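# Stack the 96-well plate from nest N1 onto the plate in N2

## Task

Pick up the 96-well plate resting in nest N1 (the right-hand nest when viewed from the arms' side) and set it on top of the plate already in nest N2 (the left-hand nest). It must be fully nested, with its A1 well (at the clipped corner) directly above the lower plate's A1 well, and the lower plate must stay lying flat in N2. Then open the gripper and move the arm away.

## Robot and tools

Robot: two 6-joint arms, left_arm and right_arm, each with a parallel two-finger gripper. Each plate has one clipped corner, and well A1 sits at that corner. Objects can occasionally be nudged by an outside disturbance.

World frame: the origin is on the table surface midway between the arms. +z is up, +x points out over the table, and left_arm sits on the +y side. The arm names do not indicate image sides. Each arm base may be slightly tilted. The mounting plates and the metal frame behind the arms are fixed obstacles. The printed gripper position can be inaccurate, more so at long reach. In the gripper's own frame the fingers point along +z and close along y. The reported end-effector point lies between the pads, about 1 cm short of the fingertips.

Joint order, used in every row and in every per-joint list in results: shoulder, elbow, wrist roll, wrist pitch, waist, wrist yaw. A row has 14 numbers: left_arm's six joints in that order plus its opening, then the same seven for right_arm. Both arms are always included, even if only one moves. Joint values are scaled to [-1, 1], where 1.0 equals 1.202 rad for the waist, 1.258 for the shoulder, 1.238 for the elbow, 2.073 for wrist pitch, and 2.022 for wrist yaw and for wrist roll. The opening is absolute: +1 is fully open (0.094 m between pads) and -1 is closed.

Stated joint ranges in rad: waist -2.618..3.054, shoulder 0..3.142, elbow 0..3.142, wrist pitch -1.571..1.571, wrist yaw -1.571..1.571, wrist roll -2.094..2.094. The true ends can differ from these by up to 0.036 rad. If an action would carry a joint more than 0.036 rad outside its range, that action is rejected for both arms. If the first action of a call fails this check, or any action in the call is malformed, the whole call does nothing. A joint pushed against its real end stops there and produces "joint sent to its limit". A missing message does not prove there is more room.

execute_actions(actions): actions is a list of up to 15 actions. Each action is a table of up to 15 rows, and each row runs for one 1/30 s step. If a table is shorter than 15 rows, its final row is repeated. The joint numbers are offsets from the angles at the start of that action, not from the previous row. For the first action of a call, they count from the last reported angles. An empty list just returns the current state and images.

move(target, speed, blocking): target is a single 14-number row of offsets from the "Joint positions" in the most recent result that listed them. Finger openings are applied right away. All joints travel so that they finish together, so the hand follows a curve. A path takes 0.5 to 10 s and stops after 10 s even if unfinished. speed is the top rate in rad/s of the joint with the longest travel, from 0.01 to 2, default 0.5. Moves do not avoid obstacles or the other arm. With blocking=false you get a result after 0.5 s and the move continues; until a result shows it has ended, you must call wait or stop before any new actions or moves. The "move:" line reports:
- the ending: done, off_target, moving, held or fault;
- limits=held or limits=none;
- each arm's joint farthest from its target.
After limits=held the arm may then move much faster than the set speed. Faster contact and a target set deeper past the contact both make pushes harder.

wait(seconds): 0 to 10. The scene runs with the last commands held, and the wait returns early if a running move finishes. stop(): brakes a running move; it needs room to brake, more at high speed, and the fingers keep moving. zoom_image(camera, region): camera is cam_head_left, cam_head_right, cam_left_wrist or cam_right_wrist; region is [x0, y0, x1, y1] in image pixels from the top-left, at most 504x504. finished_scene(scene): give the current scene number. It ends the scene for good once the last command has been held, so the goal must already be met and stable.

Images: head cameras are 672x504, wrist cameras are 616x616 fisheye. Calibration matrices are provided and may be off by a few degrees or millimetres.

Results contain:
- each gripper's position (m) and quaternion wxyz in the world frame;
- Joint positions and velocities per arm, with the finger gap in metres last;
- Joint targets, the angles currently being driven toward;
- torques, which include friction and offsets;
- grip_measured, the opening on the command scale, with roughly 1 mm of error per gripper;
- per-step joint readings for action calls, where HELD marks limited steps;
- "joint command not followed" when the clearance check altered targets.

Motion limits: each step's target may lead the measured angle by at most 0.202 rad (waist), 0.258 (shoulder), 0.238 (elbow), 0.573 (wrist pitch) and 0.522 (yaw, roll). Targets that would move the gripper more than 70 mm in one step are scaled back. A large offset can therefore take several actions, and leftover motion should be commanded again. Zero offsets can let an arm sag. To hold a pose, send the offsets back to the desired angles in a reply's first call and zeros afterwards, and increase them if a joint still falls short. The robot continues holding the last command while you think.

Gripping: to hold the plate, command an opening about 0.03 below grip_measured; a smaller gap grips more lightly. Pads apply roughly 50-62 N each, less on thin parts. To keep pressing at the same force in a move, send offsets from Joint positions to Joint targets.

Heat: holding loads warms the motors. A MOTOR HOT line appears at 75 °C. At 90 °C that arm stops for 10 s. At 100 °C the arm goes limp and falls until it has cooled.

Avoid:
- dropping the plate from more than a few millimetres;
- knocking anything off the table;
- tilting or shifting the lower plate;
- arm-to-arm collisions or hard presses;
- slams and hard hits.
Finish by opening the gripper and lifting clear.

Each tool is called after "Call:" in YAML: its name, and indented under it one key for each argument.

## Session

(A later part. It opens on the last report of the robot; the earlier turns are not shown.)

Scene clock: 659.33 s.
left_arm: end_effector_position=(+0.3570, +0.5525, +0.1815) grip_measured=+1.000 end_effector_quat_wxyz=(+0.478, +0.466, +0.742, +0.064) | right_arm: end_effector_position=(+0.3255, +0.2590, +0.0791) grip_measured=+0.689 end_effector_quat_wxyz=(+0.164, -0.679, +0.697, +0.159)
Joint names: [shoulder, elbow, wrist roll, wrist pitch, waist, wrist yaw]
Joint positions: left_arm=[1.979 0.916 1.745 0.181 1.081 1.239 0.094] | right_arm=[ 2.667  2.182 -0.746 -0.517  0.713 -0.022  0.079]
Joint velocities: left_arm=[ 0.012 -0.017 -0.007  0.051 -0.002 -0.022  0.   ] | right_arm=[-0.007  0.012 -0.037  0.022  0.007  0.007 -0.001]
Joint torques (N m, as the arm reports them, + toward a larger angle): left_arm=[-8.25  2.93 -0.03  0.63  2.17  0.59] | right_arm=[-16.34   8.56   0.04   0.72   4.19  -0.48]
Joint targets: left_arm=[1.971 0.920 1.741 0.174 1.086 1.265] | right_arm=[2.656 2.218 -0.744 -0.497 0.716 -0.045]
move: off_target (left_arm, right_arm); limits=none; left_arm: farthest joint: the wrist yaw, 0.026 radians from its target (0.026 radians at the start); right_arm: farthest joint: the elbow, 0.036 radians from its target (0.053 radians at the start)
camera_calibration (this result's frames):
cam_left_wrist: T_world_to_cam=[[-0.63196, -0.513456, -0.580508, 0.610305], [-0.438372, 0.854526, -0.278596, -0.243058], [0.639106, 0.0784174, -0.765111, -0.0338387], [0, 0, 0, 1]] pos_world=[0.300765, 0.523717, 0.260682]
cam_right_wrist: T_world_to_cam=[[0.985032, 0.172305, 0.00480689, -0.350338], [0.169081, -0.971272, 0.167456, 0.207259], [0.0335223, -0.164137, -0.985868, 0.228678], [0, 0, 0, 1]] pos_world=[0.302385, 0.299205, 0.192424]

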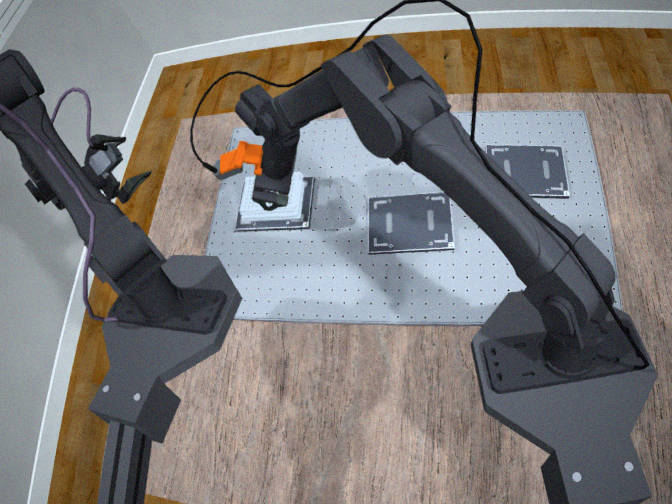

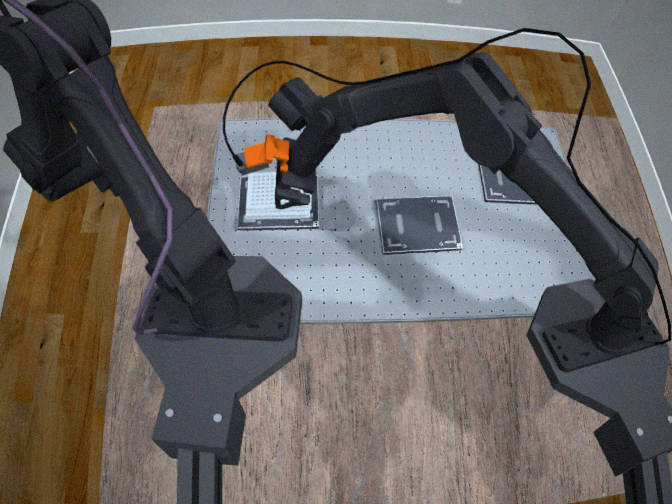

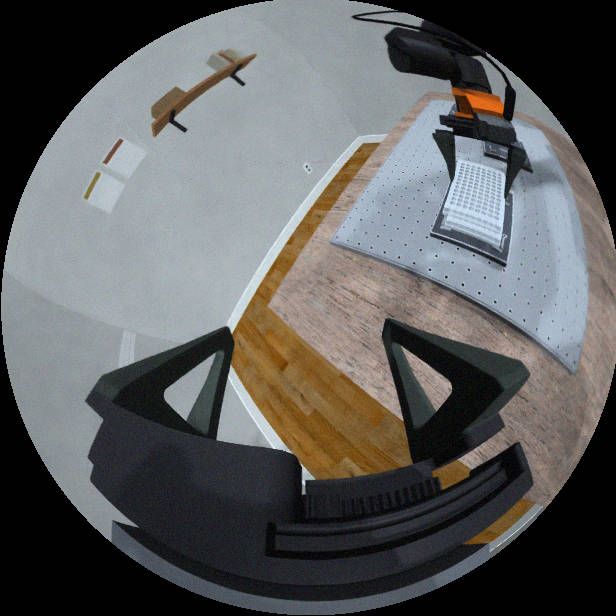

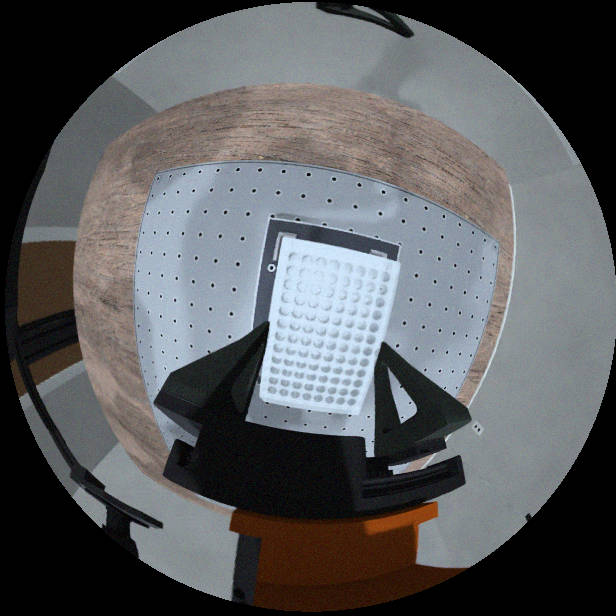

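Call:
move:
  target: [-0.0064,0.0032,-0.002,-0.0034,0.0042,0.0128,1,-0.0087,0.0291,0.001,0.013,0.0125,-0.0114,0.66]
  speed: 0.04

Call:
zoom_image:
  camera: "cam_right_wrist"
  region: [240, 190, 430, 340]

Call:
zoom_image:
  camera: "cam_left_wrist"
  region: [420, 170, 530, 280]

Scene clock: 685.87 s.
left_arm: end_effector_position=(+0.3569, +0.5525, +0.1815) grip_measured=+1.000 end_effector_quat_wxyz=(+0.478, +0.466, +0.742, +0.064) | right_arm: end_effector_position=(+0.3237, +0.2591, +0.0747) grip_measured=+0.689 end_effector_quat_wxyz=(+0.163, -0.680, +0.697, +0.159)
Joint names: [shoulder, elbow, wrist roll, wrist pitch, waist, wrist yaw]
Joint positions: left_arm=[1.979 0.916 1.745 0.181 1.081 1.239 0.094] | right_arm=[ 2.676  2.182 -0.746 -0.51   0.713 -0.023  0.079]
Joint velocities: left_arm=[-0.007 -0.007 -0.066 -0.007 -0.017 -0.037  0.   ] | right_arm=[ 0.002 -0.002  0.051 -0.007 -0.027  0.007 -0.   ]
Joint torques (N m, as the arm reports them, + toward a larger angle): left_arm=[-8.24  2.94 -0.03  0.63  2.17  0.61] | right_arm=[-17.18   8.62   0.02   0.76   5.23  -0.49]
Joint targets: left_arm=[1.971 0.920 1.741 0.174 1.086 1.265] | right_arm=[2.656 2.218 -0.744 -0.490 0.728 -0.045]
move: off_target (left_arm, right_arm); limits=none; left_arm: farthest joint: the wrist yaw, 0.026 radians from its target (0.025 radians at the start); right_arm: farthest joint: the elbow, 0.036 radians from its target (0.036 radians at the start)
camera_calibration (this result's frames):
cam_left_wrist: T_world_to_cam=[[-0.632028, -0.513424, -0.580463, 0.610288], [-0.438581, 0.854519, -0.278286, -0.243094], [0.638895, 0.0786957, -0.765258, -0.0339227], [0, 0, 0, 1]] pos_world=[0.300776, 0.523734, 0.26064]
cam_right_wrist: T_world_to_cam=[[0.984888, 0.173171, 0.00260502, -0.348642], [0.170256, -0.970847, 0.16873, 0.207804], [0.0317482, -0.165736, -0.985659, 0.225368], [0, 0, 0, 1]] pos_world=[0.300838, 0.299473, 0.187981]

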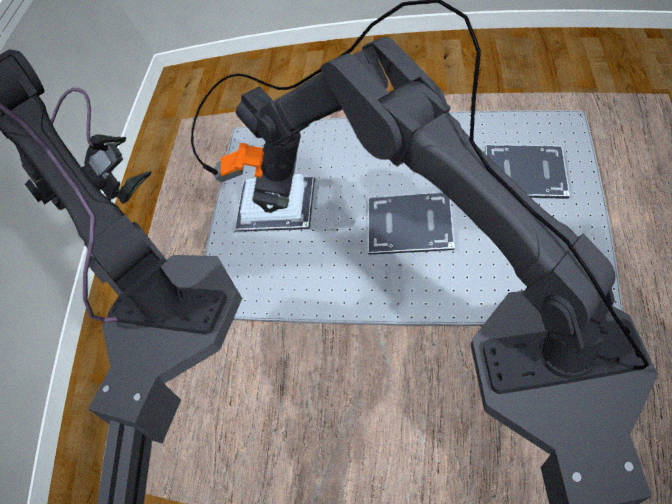

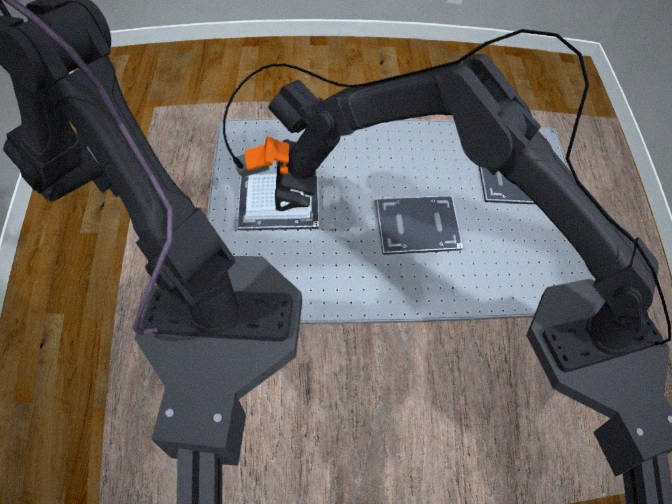

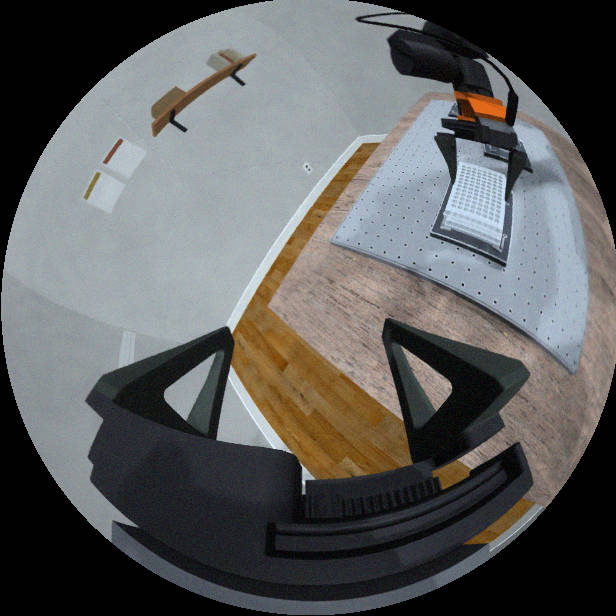

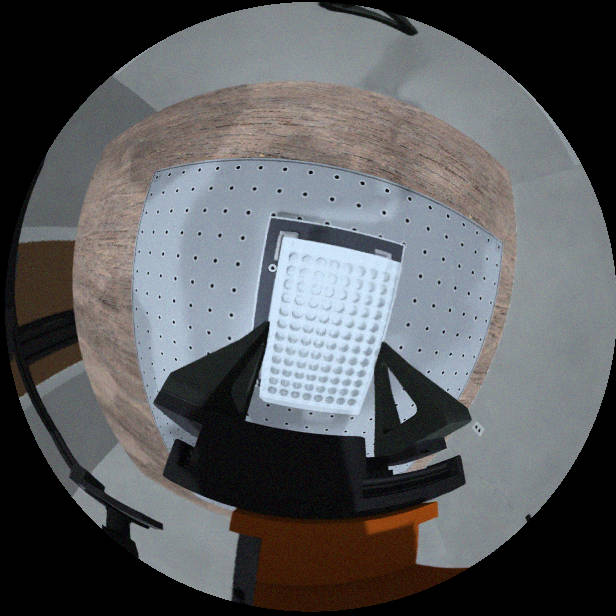

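Region (240, 190, 430, 340) of cam_right_wrist's 616x616 image, scaled by 2.653, with more detail than that image has; it fills the top 398 rows of this view, and the rest is white.

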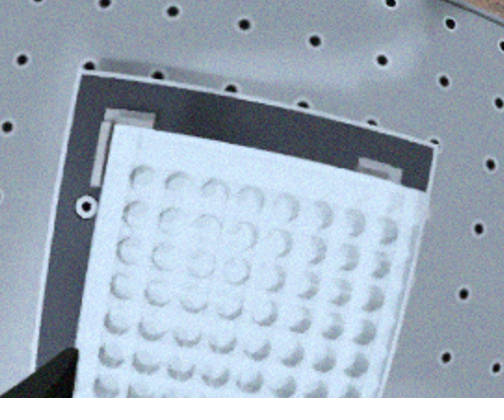

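Region (420, 170, 530, 280) of cam_left_wrist's 616x616 image, scaled by 4.582, with more detail than that image has.

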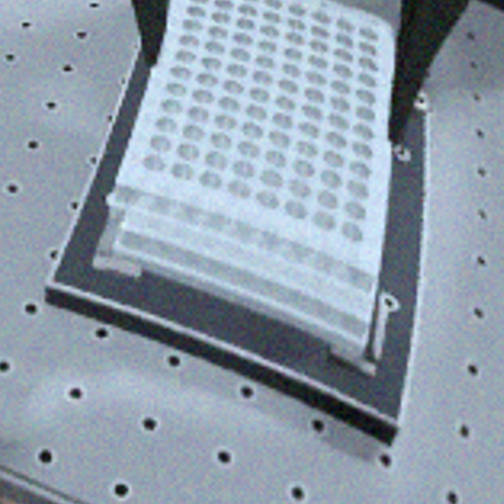

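Call:
execute_actions:
  actions:
    - [[-0.0064,0.0032,-0.002,-0.0034,0.0042,0.0128,1,-0.02,0.0291,0.001,0.0096,0.0125,-0.0109,0.66],[-0.0064,0.0032,-0.002,-0.0034,0.0042,0.0128,1,-0.028,0.0291,0.001,0.0096,0.0125,-0.0109,0.66],[-0.0064,0.0032,-0.002,-0.0034,0.0042,0.0128,1,-0.035,0.0291,0.001,0.0096,0.0125,-0.0109,0.66]]

Scene clock: 692.40 s.
left_arm: end_effector_position=(+0.3570, +0.5524, +0.1816) grip_measured=+1.000 end_effector_quat_wxyz=(+0.478, +0.466, +0.742, +0.064) | right_arm: end_effector_position=(+0.3238, +0.2592, +0.0748) grip_measured=+0.689 end_effector_quat_wxyz=(+0.163, -0.680, +0.697, +0.159)
Joint names: [shoulder, elbow, wrist roll, wrist pitch, waist, wrist yaw]
Joint positions: left_arm=[1.979 0.916 1.745 0.181 1.081 1.239 0.094] | right_arm=[ 2.676  2.182 -0.746 -0.51   0.713 -0.023  0.079]
Joint velocities: left_arm=[-0.007 -0.022  0.022  0.022  0.007 -0.022  0.   ] | right_arm=[-0.007 -0.012  0.007 -0.139 -0.012 -0.022 -0.   ]
Joint torques (N m, as the arm reports them, + toward a larger angle): left_arm=[-8.24  2.93 -0.03  0.63  2.17  0.61] | right_arm=[-19.38   8.61   0.03   0.77   5.18  -0.48]
Joint targets: left_arm=[1.971 0.920 1.741 0.174 1.086 1.265] | right_arm=[2.632 2.218 -0.744 -0.490 0.728 -0.045]
Step readings (joint positions):
0: left_arm=[1.979 0.916 1.745 0.181 1.081 1.239] | right_arm=[2.676 2.182 -0.746 -0.510 0.713 -0.023]
1: left_arm=[1.979 0.916 1.745 0.181 1.081 1.239] | right_arm=[2.676 2.182 -0.746 -0.510 0.713 -0.023]
2: left_arm=[1.979 0.916 1.745 0.181 1.081 1.239] | right_arm=[2.676 2.182 -0.746 -0.510 0.713 -0.023]
4: left_arm=[1.979 0.916 1.745 0.181 1.081 1.239] | right_arm=[2.676 2.182 -0.746 -0.510 0.713 -0.023]
8: left_arm=[1.979 0.916 1.745 0.181 1.081 1.239] | right_arm=[2.676 2.182 -0.746 -0.510 0.713 -0.023]
15: Joint positions above
camera_calibration (this result's frames):
cam_left_wrist: T_world_to_cam=[[-0.631892, -0.513488, -0.580554, 0.610323], [-0.438163, 0.854532, -0.278906, -0.243022], [0.639316, 0.0781391, -0.764963, -0.0337547], [0, 0, 0, 1]] pos_world=[0.300755, 0.523701, 0.260724]
cam_right_wrist: T_world_to_cam=[[0.984885, 0.173187, 0.00269724, -0.348687], [0.170273, -0.970935, 0.168206, 0.20795], [0.0317499, -0.165204, -0.985748, 0.225303], [0, 0, 0, 1]] pos_world=[0.300855, 0.299514, 0.188054]

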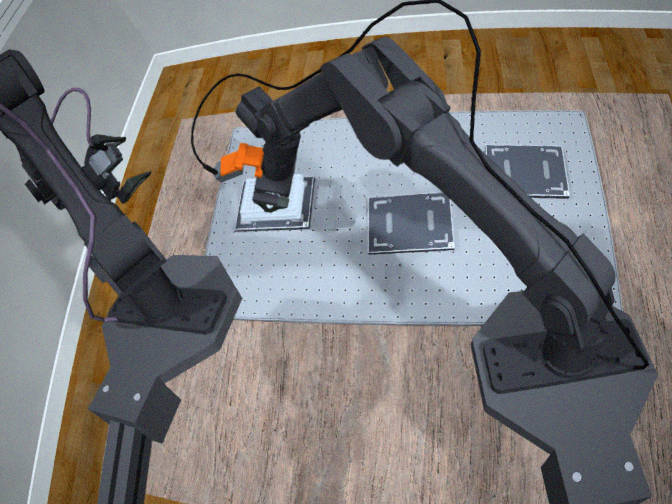

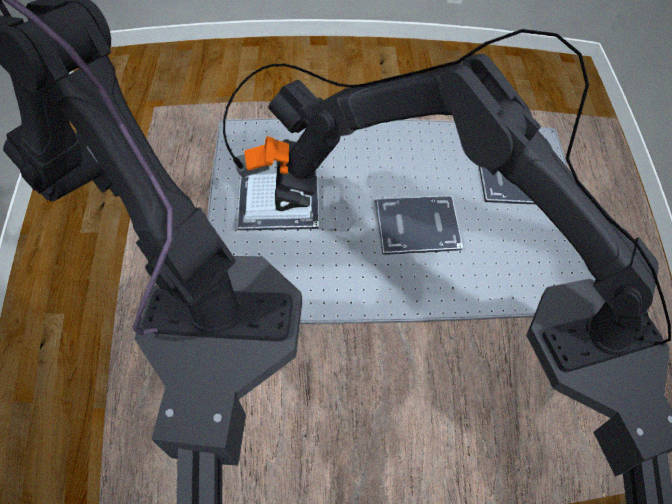

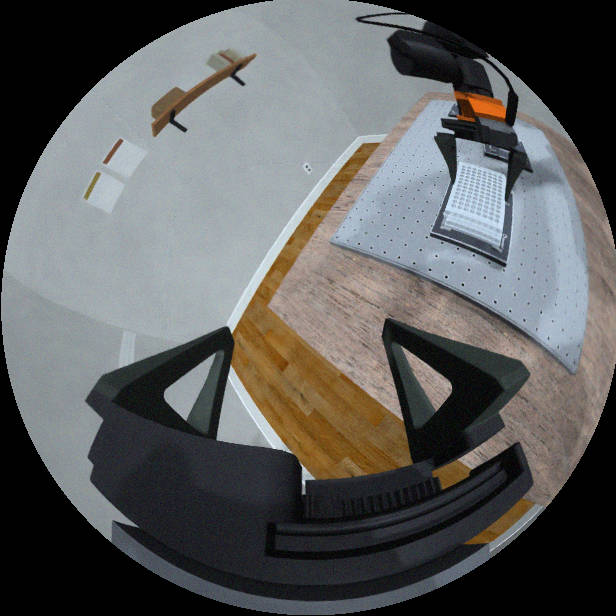

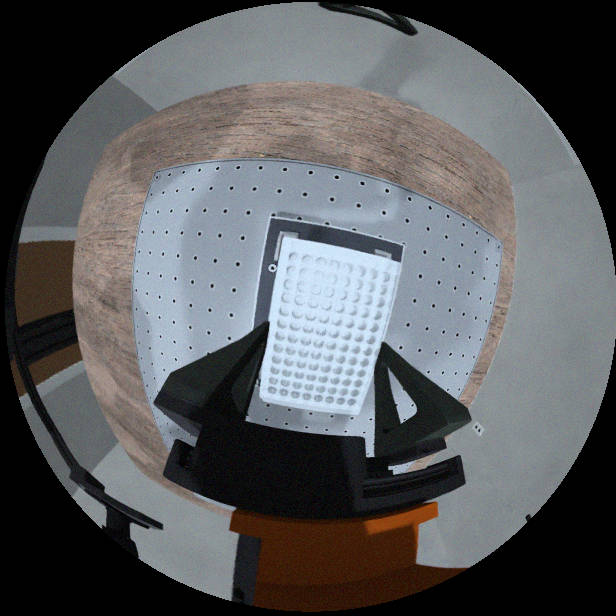

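Call:
execute_actions:
  actions:
    - [[-0.0064,0.0032,-0.002,-0.0034,0.0042,0.0128,1,-0.04,0.0291,0.001,0.0096,0.0125,-0.0109,0.66],[-0.0064,0.0032,-0.002,-0.0034,0.0042,0.0128,1,-0.045,0.0291,0.001,0.0096,0.0125,-0.0109,0.66],[-0.0064,0.0032,-0.002,-0.0034,0.0042,0.0128,1,-0.052,0.0291,0.001,0.0096,0.0125,-0.0109,0.66]]

Scene clock: 696.63 s.
left_arm: end_effector_position=(+0.3570, +0.5524, +0.1816) grip_measured=+1.000 end_effector_quat_wxyz=(+0.478, +0.466, +0.742, +0.064) | right_arm: end_effector_position=(+0.3359, +0.2638, +0.0956) grip_measured=+0.689 end_effector_quat_wxyz=(+0.184, -0.675, +0.697, +0.159)
Joint names: [shoulder, elbow, wrist roll, wrist pitch, waist, wrist yaw]
Joint positions: left_arm=[1.979 0.916 1.745 0.181 1.081 1.239 0.094] | right_arm=[ 2.639  2.182 -0.746 -0.504  0.713 -0.023  0.079]
Joint velocities: left_arm=[-0.027  0.012  0.051 -0.007 -0.002 -0.007  0.   ] | right_arm=[-0.002 -0.002 -0.066 -0.022  0.007  0.022  0.   ]
Joint torques (N m, as the arm reports them, + toward a larger angle): left_arm=[-8.24  2.93 -0.03  0.63  2.17  0.61] | right_arm=[-18.09   8.78   0.04   0.75   5.21  -0.48]
Joint targets: left_arm=[1.971 0.920 1.741 0.174 1.086 1.265] | right_arm=[2.610 2.218 -0.744 -0.490 0.728 -0.045]
Step readings (joint positions):
0: left_arm=[1.979 0.916 1.745 0.181 1.081 1.239] | right_arm=[2.676 2.182 -0.746 -0.510 0.713 -0.023]
1: left_arm=[1.979 0.916 1.745 0.181 1.081 1.239] | right_arm=[2.675 2.182 -0.746 -0.510 0.713 -0.023]
2: left_arm=[1.979 0.916 1.745 0.181 1.081 1.239] | right_arm=[2.673 2.182 -0.746 -0.510 0.713 -0.023]
4: left_arm=[1.979 0.916 1.745 0.181 1.081 1.239] | right_arm=[2.666 2.182 -0.746 -0.510 0.713 -0.023]
8: left_arm=[1.979 0.916 1.745 0.181 1.081 1.239] | right_arm=[2.647 2.182 -0.746 -0.508 0.713 -0.023]
15: Joint positions above
camera_calibration (this result's frames):
cam_left_wrist: T_world_to_cam=[[-0.631892, -0.513488, -0.580554, 0.610323], [-0.438163, 0.854532, -0.278906, -0.243022], [0.639316, 0.0781391, -0.764963, -0.0337547], [0, 0, 0, 1]] pos_world=[0.300755, 0.523701, 0.260724]
cam_right_wrist: T_world_to_cam=[[0.986372, 0.16082, 0.0347535, -0.361839], [0.154399, -0.97772, 0.142215, 0.216513], [0.0568502, -0.134911, -0.989226, 0.230107], [0, 0, 0, 1]] pos_world=[0.310397, 0.300924, 0.209411]

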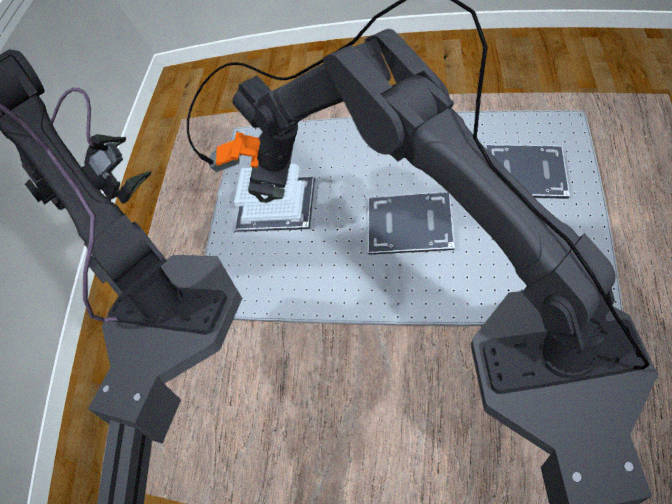

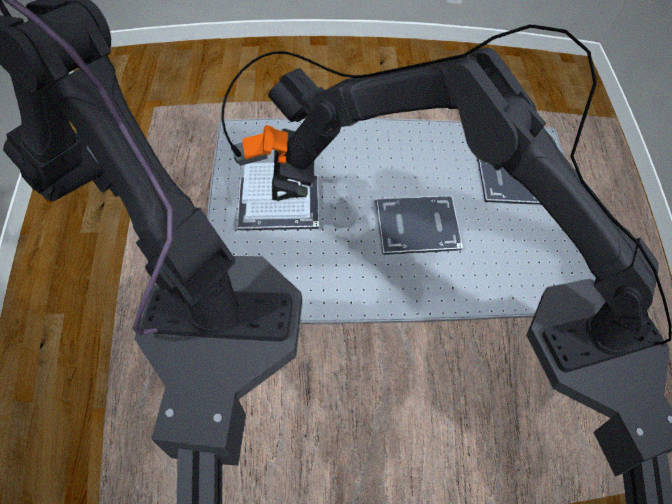

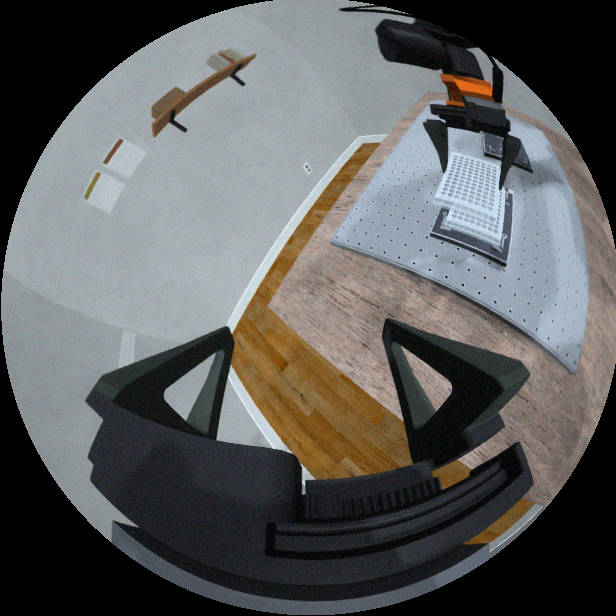

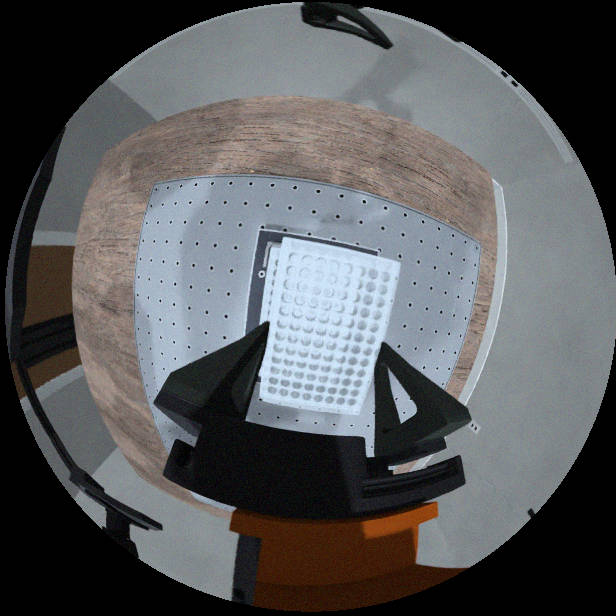

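Call:
execute_actions:
  actions:
    - [[-0.0064,0.0032,-0.002,-0.0034,0.0042,0.0128,1,-0.023,0.0291,0.001,0.0068,0.016,-0.0109,0.66],[-0.0064,0.0032,-0.002,-0.0034,0.0042,0.0128,1,-0.023,0.0291,0.001,0.0068,0.019,-0.0109,0.66],[-0.0064,0.0032,-0.002,-0.0034,0.0042,0.0128,1,-0.023,0.0291,0.001,0.0068,0.022,-0.0109,0.66]]

Scene clock: 714.83 s.
left_arm: end_effector_position=(+0.3570, +0.5524, +0.1816) grip_measured=+1.000 end_effector_quat_wxyz=(+0.478, +0.466, +0.742, +0.064) | right_arm: end_effector_position=(+0.3327, +0.2666, +0.0968) grip_measured=+0.689 end_effector_quat_wxyz=(+0.185, -0.677, +0.694, +0.161)
Joint names: [shoulder, elbow, wrist roll, wrist pitch, waist, wrist yaw]
Joint positions: left_arm=[1.979 0.916 1.745 0.181 1.081 1.239 0.094] | right_arm=[ 2.639  2.182 -0.746 -0.504  0.72  -0.024  0.079]
Joint velocities: left_arm=[-0.002  0.012  0.007 -0.037 -0.007 -0.037  0.   ] | right_arm=[-0.007 -0.002  0.037  0.007 -0.012  0.007 -0.   ]
Joint torques (N m, as the arm reports them, + toward a larger angle): left_arm=[-8.24  2.93 -0.03  0.63  2.17  0.61] | right_arm=[-18.06   8.76   0.03   0.8    5.56  -0.48]
Joint targets: left_arm=[1.971 0.920 1.741 0.174 1.086 1.265] | right_arm=[2.610 2.218 -0.744 -0.490 0.739 -0.045]
Step readings (joint positions):
0: left_arm=[1.979 0.916 1.745 0.181 1.081 1.239] | right_arm=[2.639 2.182 -0.746 -0.504 0.713 -0.023]
1: left_arm=[1.979 0.916 1.745 0.181 1.081 1.239] | right_arm=[2.639 2.182 -0.746 -0.504 0.713 -0.023]
2: left_arm=[1.979 0.916 1.745 0.181 1.081 1.239] | right_arm=[2.639 2.182 -0.746 -0.504 0.713 -0.023]
4: left_arm=[1.979 0.916 1.745 0.181 1.081 1.239] | right_arm=[2.639 2.182 -0.746 -0.504 0.713 -0.023]
8: left_arm=[1.979 0.916 1.745 0.181 1.081 1.239] | right_arm=[2.639 2.182 -0.746 -0.504 0.717 -0.023]
15: Joint positions above
camera_calibration (this result's frames):
cam_left_wrist: T_world_to_cam=[[-0.631892, -0.513488, -0.580554, 0.610323], [-0.438163, 0.854532, -0.278906, -0.243022], [0.639316, 0.0781391, -0.764963, -0.0337547], [0, 0, 0, 1]] pos_world=[0.300755, 0.523701, 0.260724]
cam_right_wrist: T_world_to_cam=[[0.985298, 0.167204, 0.0350758, -0.36052], [0.160837, -0.97706, 0.139589, 0.21751], [0.057611, -0.131895, -0.989588, 0.230896], [0, 0, 0, 1]] pos_world=[0.306934, 0.303255, 0.210776]

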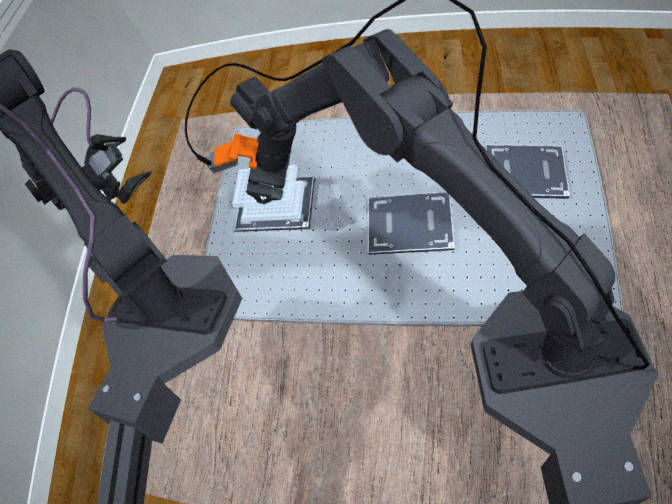

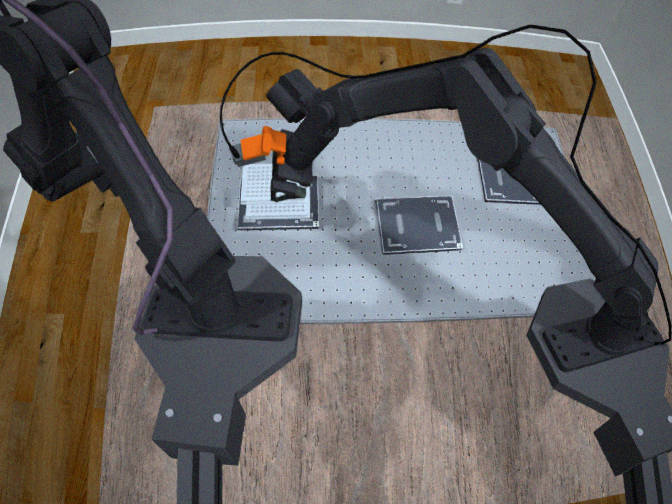

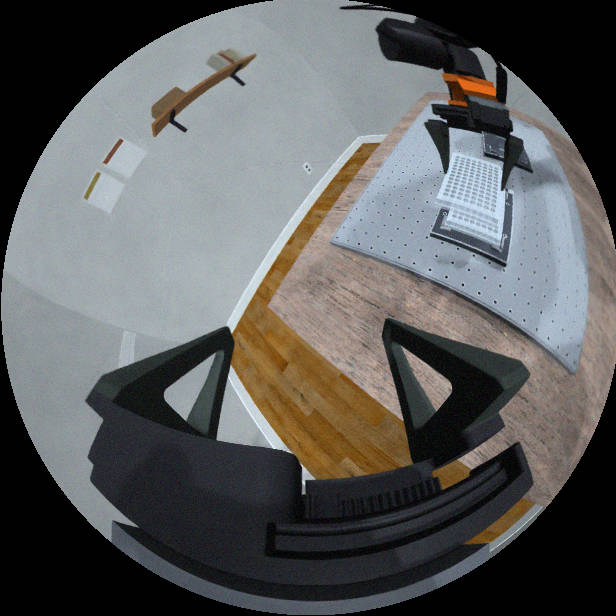

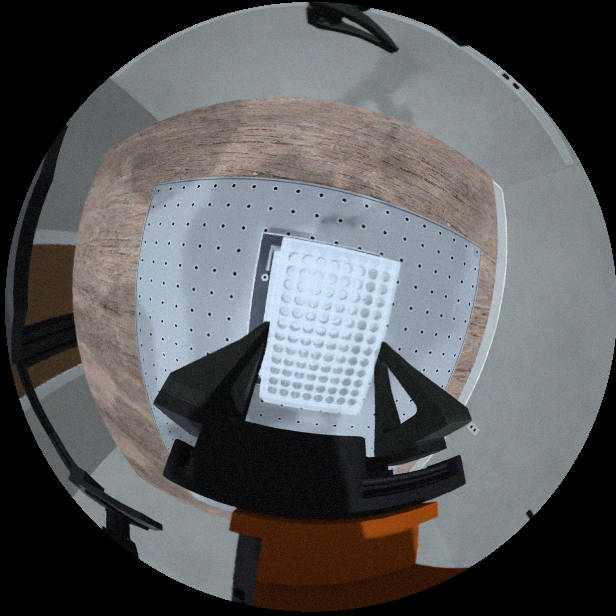

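Call:
execute_actions:
  actions:
    - [[-0.0064,0.0032,-0.002,-0.0034,0.0042,0.0128,1,-0.015,0.0291,0.001,0.009,0.0067,-0.0104,0.66],[-0.0064,0.0032,-0.002,-0.0034,0.0042,0.0128,1,-0.008,0.0291,0.001,0.011,0.0067,-0.0104,0.66],[-0.0064,0.0032,-0.002,-0.0034,0.0042,0.0128,1,-0.002,0.0291,0.001,0.013,0.0067,-0.0104,0.66],[-0.0064,0.0032,-0.002,-0.0034,0.0042,0.0128,1,0.003,0.0291,0.001,0.015,0.0067,-0.0104,0.66],[-0.0064,0.0032,-0.002,-0.0034,0.0042,0.0128,1,0.007,0.0291,0.001,0.0164,0.0067,-0.0104,0.66],[-0.0064,0.0032,-0.002,-0.0034,0.0042,0.0128,1,0.010,0.0291,0.001,0.0164,0.0067,-0.0104,0.66],[-0.0064,0.0032,-0.002,-0.0034,0.0042,0.0128,1,0.013,0.0291,0.001,0.0164,0.0067,-0.0104,0.66],[-0.0064,0.0032,-0.002,-0.0034,0.0042,0.0128,1,0.015,0.0291,0.001,0.0164,0.0067,-0.0104,0.66],[-0.0064,0.0032,-0.002,-0.0034,0.0042,0.0128,1,0.016,0.0291,0.001,0.0164,0.0067,-0.0104,0.66]]
    - [[-0.0064,0.0032,-0.002,-0.0034,0.0042,0.0128,1,-0.008,0.0291,0.001,0.008,0.0067,-0.0104,0.66]]

Scene clock: 727.77 s.
left_arm: end_effector_position=(+0.3570, +0.5524, +0.1816) grip_measured=+1.000 end_effector_quat_wxyz=(+0.478, +0.466, +0.741, +0.064) | right_arm: end_effector_position=(+0.3237, +0.2652, +0.0770) grip_measured=+0.689 end_effector_quat_wxyz=(+0.173, -0.680, +0.695, +0.161)
Joint names: [shoulder, elbow, wrist roll, wrist pitch, waist, wrist yaw]
Joint positions: left_arm=[1.979 0.916 1.745 0.181 1.081 1.24  0.094] | right_arm=[ 2.677  2.182 -0.746 -0.489  0.72  -0.024  0.079]
Joint velocities: left_arm=[-0.007  0.007 -0.007 -0.007  0.002 -0.066  0.   ] | right_arm=[ 0.007 -0.007  0.037  0.007  0.022 -0.066 -0.001]
Joint torques (N m, as the arm reports them, + toward a larger angle): left_arm=[-8.24  2.93 -0.03  0.63  2.16  0.61] | right_arm=[-16.17   8.69   0.03   0.76   4.66  -0.46]
Joint targets: left_arm=[1.971 0.920 1.741 0.174 1.086 1.266] | right_arm=[2.667 2.218 -0.744 -0.472 0.728 -0.045]
Step readings (joint positions; steps 1 to 15: 1st action; 16 to 30: 2nd action):
0: left_arm=[1.979 0.916 1.745 0.181 1.081 1.239] | right_arm=[2.639 2.182 -0.746 -0.504 0.720 -0.024]
1: left_arm=[1.979 0.916 1.745 0.181 1.081 1.239] | right_arm=[2.639 2.182 -0.746 -0.504 0.720 -0.024]
2: left_arm=[1.979 0.916 1.745 0.181 1.081 1.240] | right_arm=[2.639 2.182 -0.746 -0.504 0.720 -0.024]
4: left_arm=[1.979 0.916 1.745 0.181 1.081 1.240] | right_arm=[2.640 2.182 -0.746 -0.501 0.720 -0.024]
8: left_arm=[1.979 0.916 1.745 0.181 1.081 1.240] | right_arm=[2.654 2.182 -0.746 -0.489 0.720 -0.024]
15: left_arm=[1.979 0.916 1.745 0.181 1.081 1.240] | right_arm=[2.677 2.182 -0.746 -0.489 0.720 -0.024]
16: left_arm=[1.979 0.916 1.745 0.181 1.081 1.240] | right_arm=[2.677 2.182 -0.746 -0.489 0.720 -0.024]
17: left_arm=[1.979 0.916 1.745 0.181 1.081 1.240] | right_arm=[2.677 2.182 -0.746 -0.489 0.720 -0.024]
19: left_arm=[1.979 0.916 1.745 0.181 1.081 1.240] | right_arm=[2.677 2.182 -0.746 -0.489 0.720 -0.024]
23: left_arm=[1.979 0.916 1.745 0.181 1.081 1.240] | right_arm=[2.677 2.182 -0.746 -0.489 0.720 -0.024]
30: Joint positions above
camera_calibration (this result's frames):
cam_left_wrist: T_world_to_cam=[[-0.631824, -0.51352, -0.5806, 0.61034], [-0.437954, 0.854538, -0.279215, -0.242986], [0.639527, 0.0778608, -0.764816, -0.0336708], [0, 0, 0, 1]] pos_world=[0.300744, 0.523684, 0.260766]
cam_right_wrist: T_world_to_cam=[[0.984567, 0.174106, 0.0177234, -0.35099], [0.169387, -0.973515, 0.153546, 0.21556], [0.0439872, -0.148174, -0.987983, 0.220189], [0, 0, 0, 1]] pos_world=[0.299375, 0.303586, 0.190665]

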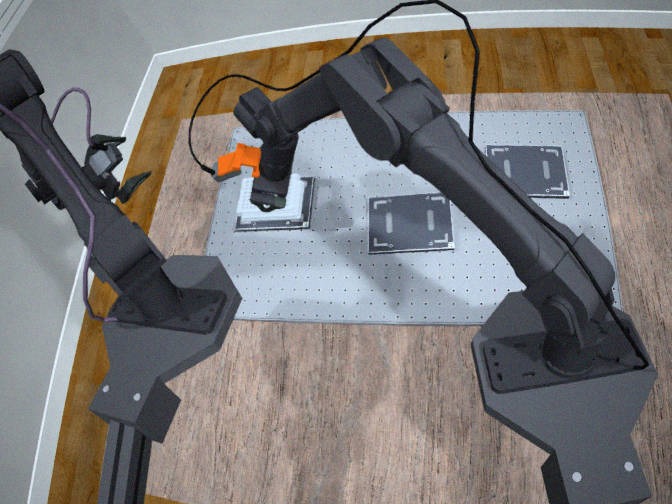

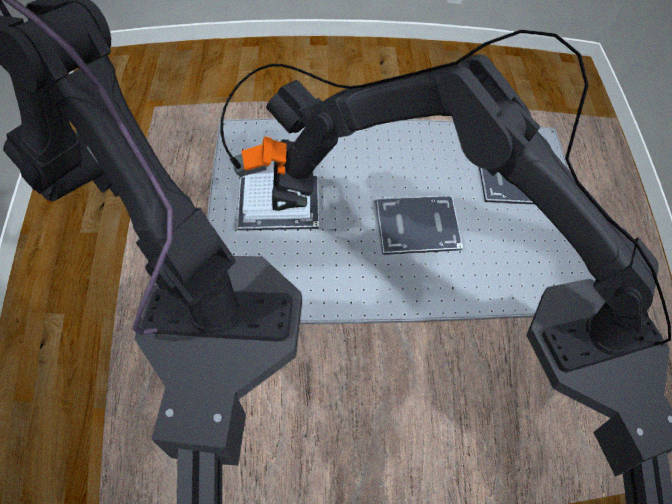

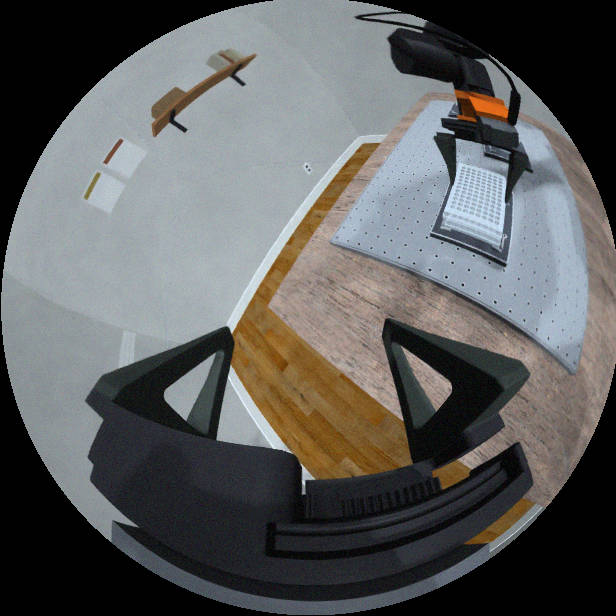

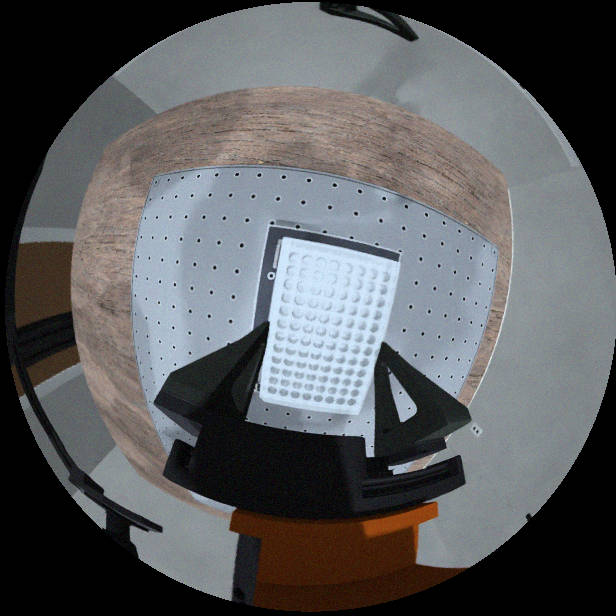

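Call:
zoom_image:
  camera: "cam_right_wrist"
  region: [240, 190, 430, 340]

Call:
zoom_image:
  camera: "cam_left_wrist"
  region: [420, 170, 530, 280]

Region (240, 190, 430, 340) of cam_right_wrist's 616x616 image, scaled by 2.653, with more detail than that image has; it fills the top 398 rows of this view, and the rest is white.

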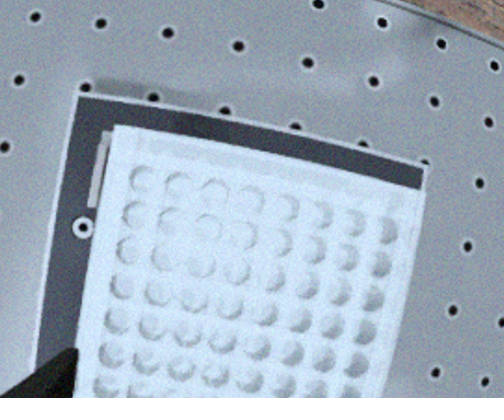

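Region (420, 170, 530, 280) of cam_left_wrist's 616x616 image, scaled by 4.582, with more detail than that image has.

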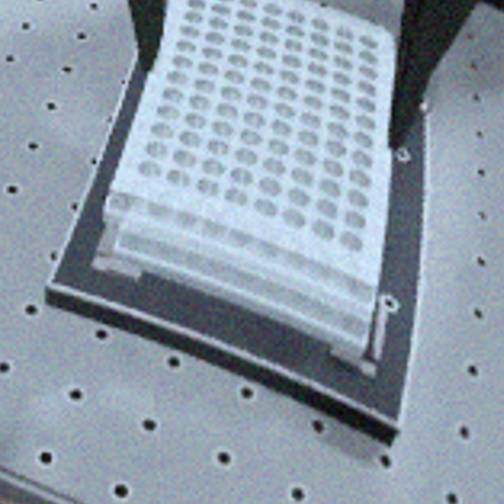

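Call:
execute_actions:
  actions:
    - [[-0.0064,0.0032,-0.002,-0.0034,0.0042,0.012,1,-0.012,0.0291,0.001,0.0,0.0067,-0.0104,0.66],[-0.0064,0.0032,-0.002,-0.0034,0.0042,0.012,1,-0.012,0.0291,0.001,-0.004,0.0067,-0.0104,0.66],[-0.0064,0.0032,-0.002,-0.0034,0.0042,0.012,1,-0.012,0.0291,0.001,-0.0068,0.0067,-0.0104,0.66]]

Scene clock: 774.53 s.
left_arm: end_effector_position=(+0.3570, +0.5524, +0.1816) grip_measured=+1.000 end_effector_quat_wxyz=(+0.478, +0.466, +0.741, +0.064) | right_arm: end_effector_position=(+0.3223, +0.2640, +0.0763) grip_measured=+0.689 end_effector_quat_wxyz=(+0.169, -0.680, +0.695, +0.161)
Joint names: [shoulder, elbow, wrist roll, wrist pitch, waist, wrist yaw]
Joint positions: left_arm=[1.979 0.916 1.745 0.181 1.081 1.24  0.094] | right_arm=[ 2.677  2.182 -0.746 -0.497  0.72  -0.024  0.079]
Joint velocities: left_arm=[-0.002  0.002 -0.037 -0.022 -0.012  0.007  0.   ] | right_arm=[-0.017 -0.007 -0.007 -0.022 -0.012  0.007 -0.001]
Joint torques (N m, as the arm reports them, + toward a larger angle): left_arm=[-8.24  2.93 -0.03  0.63  2.17  0.6 ] | right_arm=[-16.71   8.66   0.02   0.57   4.66  -0.47]
Joint targets: left_arm=[1.971 0.920 1.741 0.174 1.086 1.264] | right_arm=[2.662 2.218 -0.744 -0.503 0.728 -0.045]
Step readings (joint positions):
0: left_arm=[1.979 0.916 1.745 0.181 1.081 1.240] | right_arm=[2.677 2.182 -0.746 -0.489 0.720 -0.024]
1: left_arm=[1.979 0.916 1.745 0.181 1.081 1.240] | right_arm=[2.677 2.182 -0.746 -0.489 0.720 -0.024]
2: left_arm=[1.979 0.916 1.745 0.181 1.081 1.240] | right_arm=[2.677 2.182 -0.746 -0.489 0.720 -0.024]
4: left_arm=[1.979 0.916 1.745 0.181 1.081 1.240] | right_arm=[2.677 2.182 -0.746 -0.491 0.720 -0.024]
8: left_arm=[1.979 0.916 1.745 0.181 1.081 1.240] | right_arm=[2.677 2.182 -0.746 -0.495 0.720 -0.024]
15: Joint positions above
camera_calibration (this result's frames):
cam_left_wrist: T_world_to_cam=[[-0.631824, -0.51352, -0.5806, 0.61034], [-0.437954, 0.854538, -0.279215, -0.242986], [0.639527, 0.0778608, -0.764816, -0.0336708], [0, 0, 0, 1]] pos_world=[0.300744, 0.523684, 0.260766]
cam_right_wrist: T_world_to_cam=[[0.984246, 0.176413, 0.0117259, -0.34945], [0.172373, -0.972228, 0.158307, 0.212996], [0.0393277, -0.153792, -0.98732, 0.222325], [0, 0, 0, 1]] pos_world=[0.298487, 0.30292, 0.189884]

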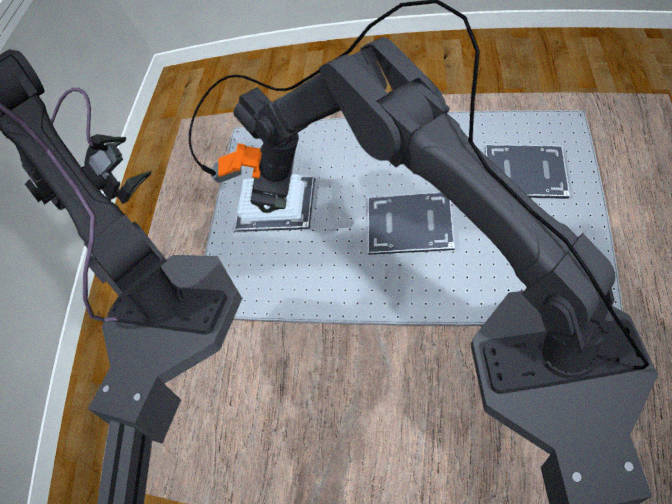

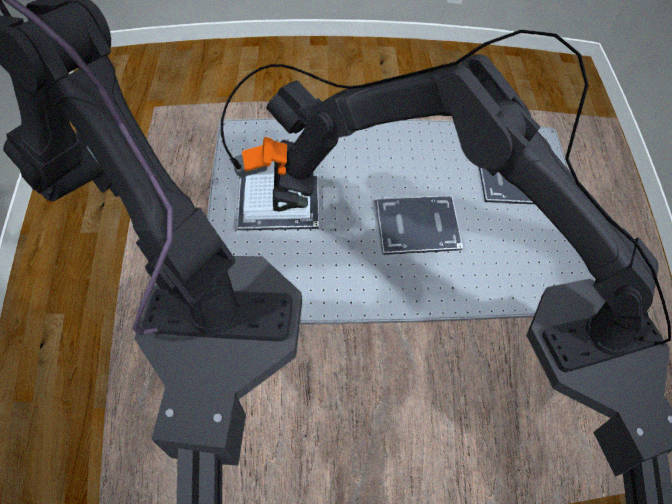

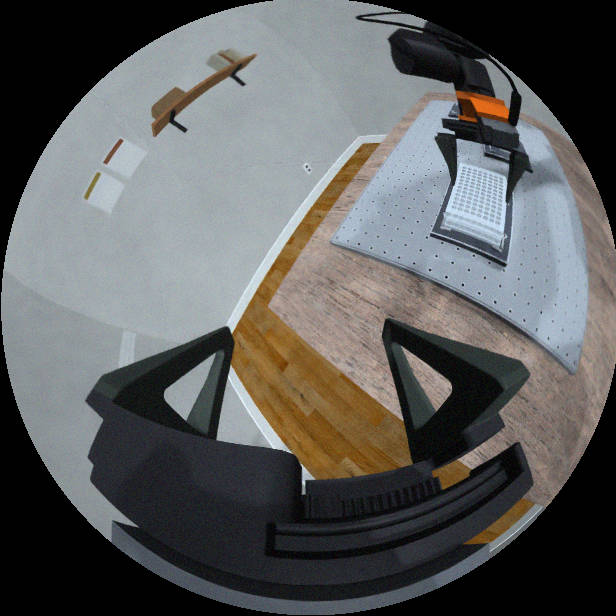

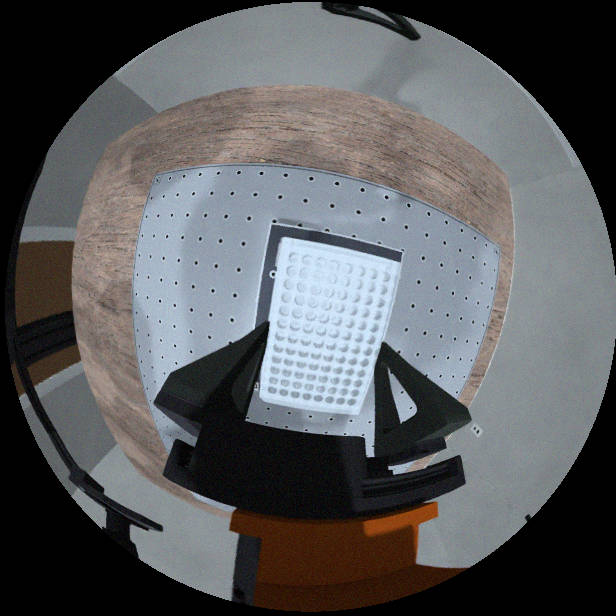

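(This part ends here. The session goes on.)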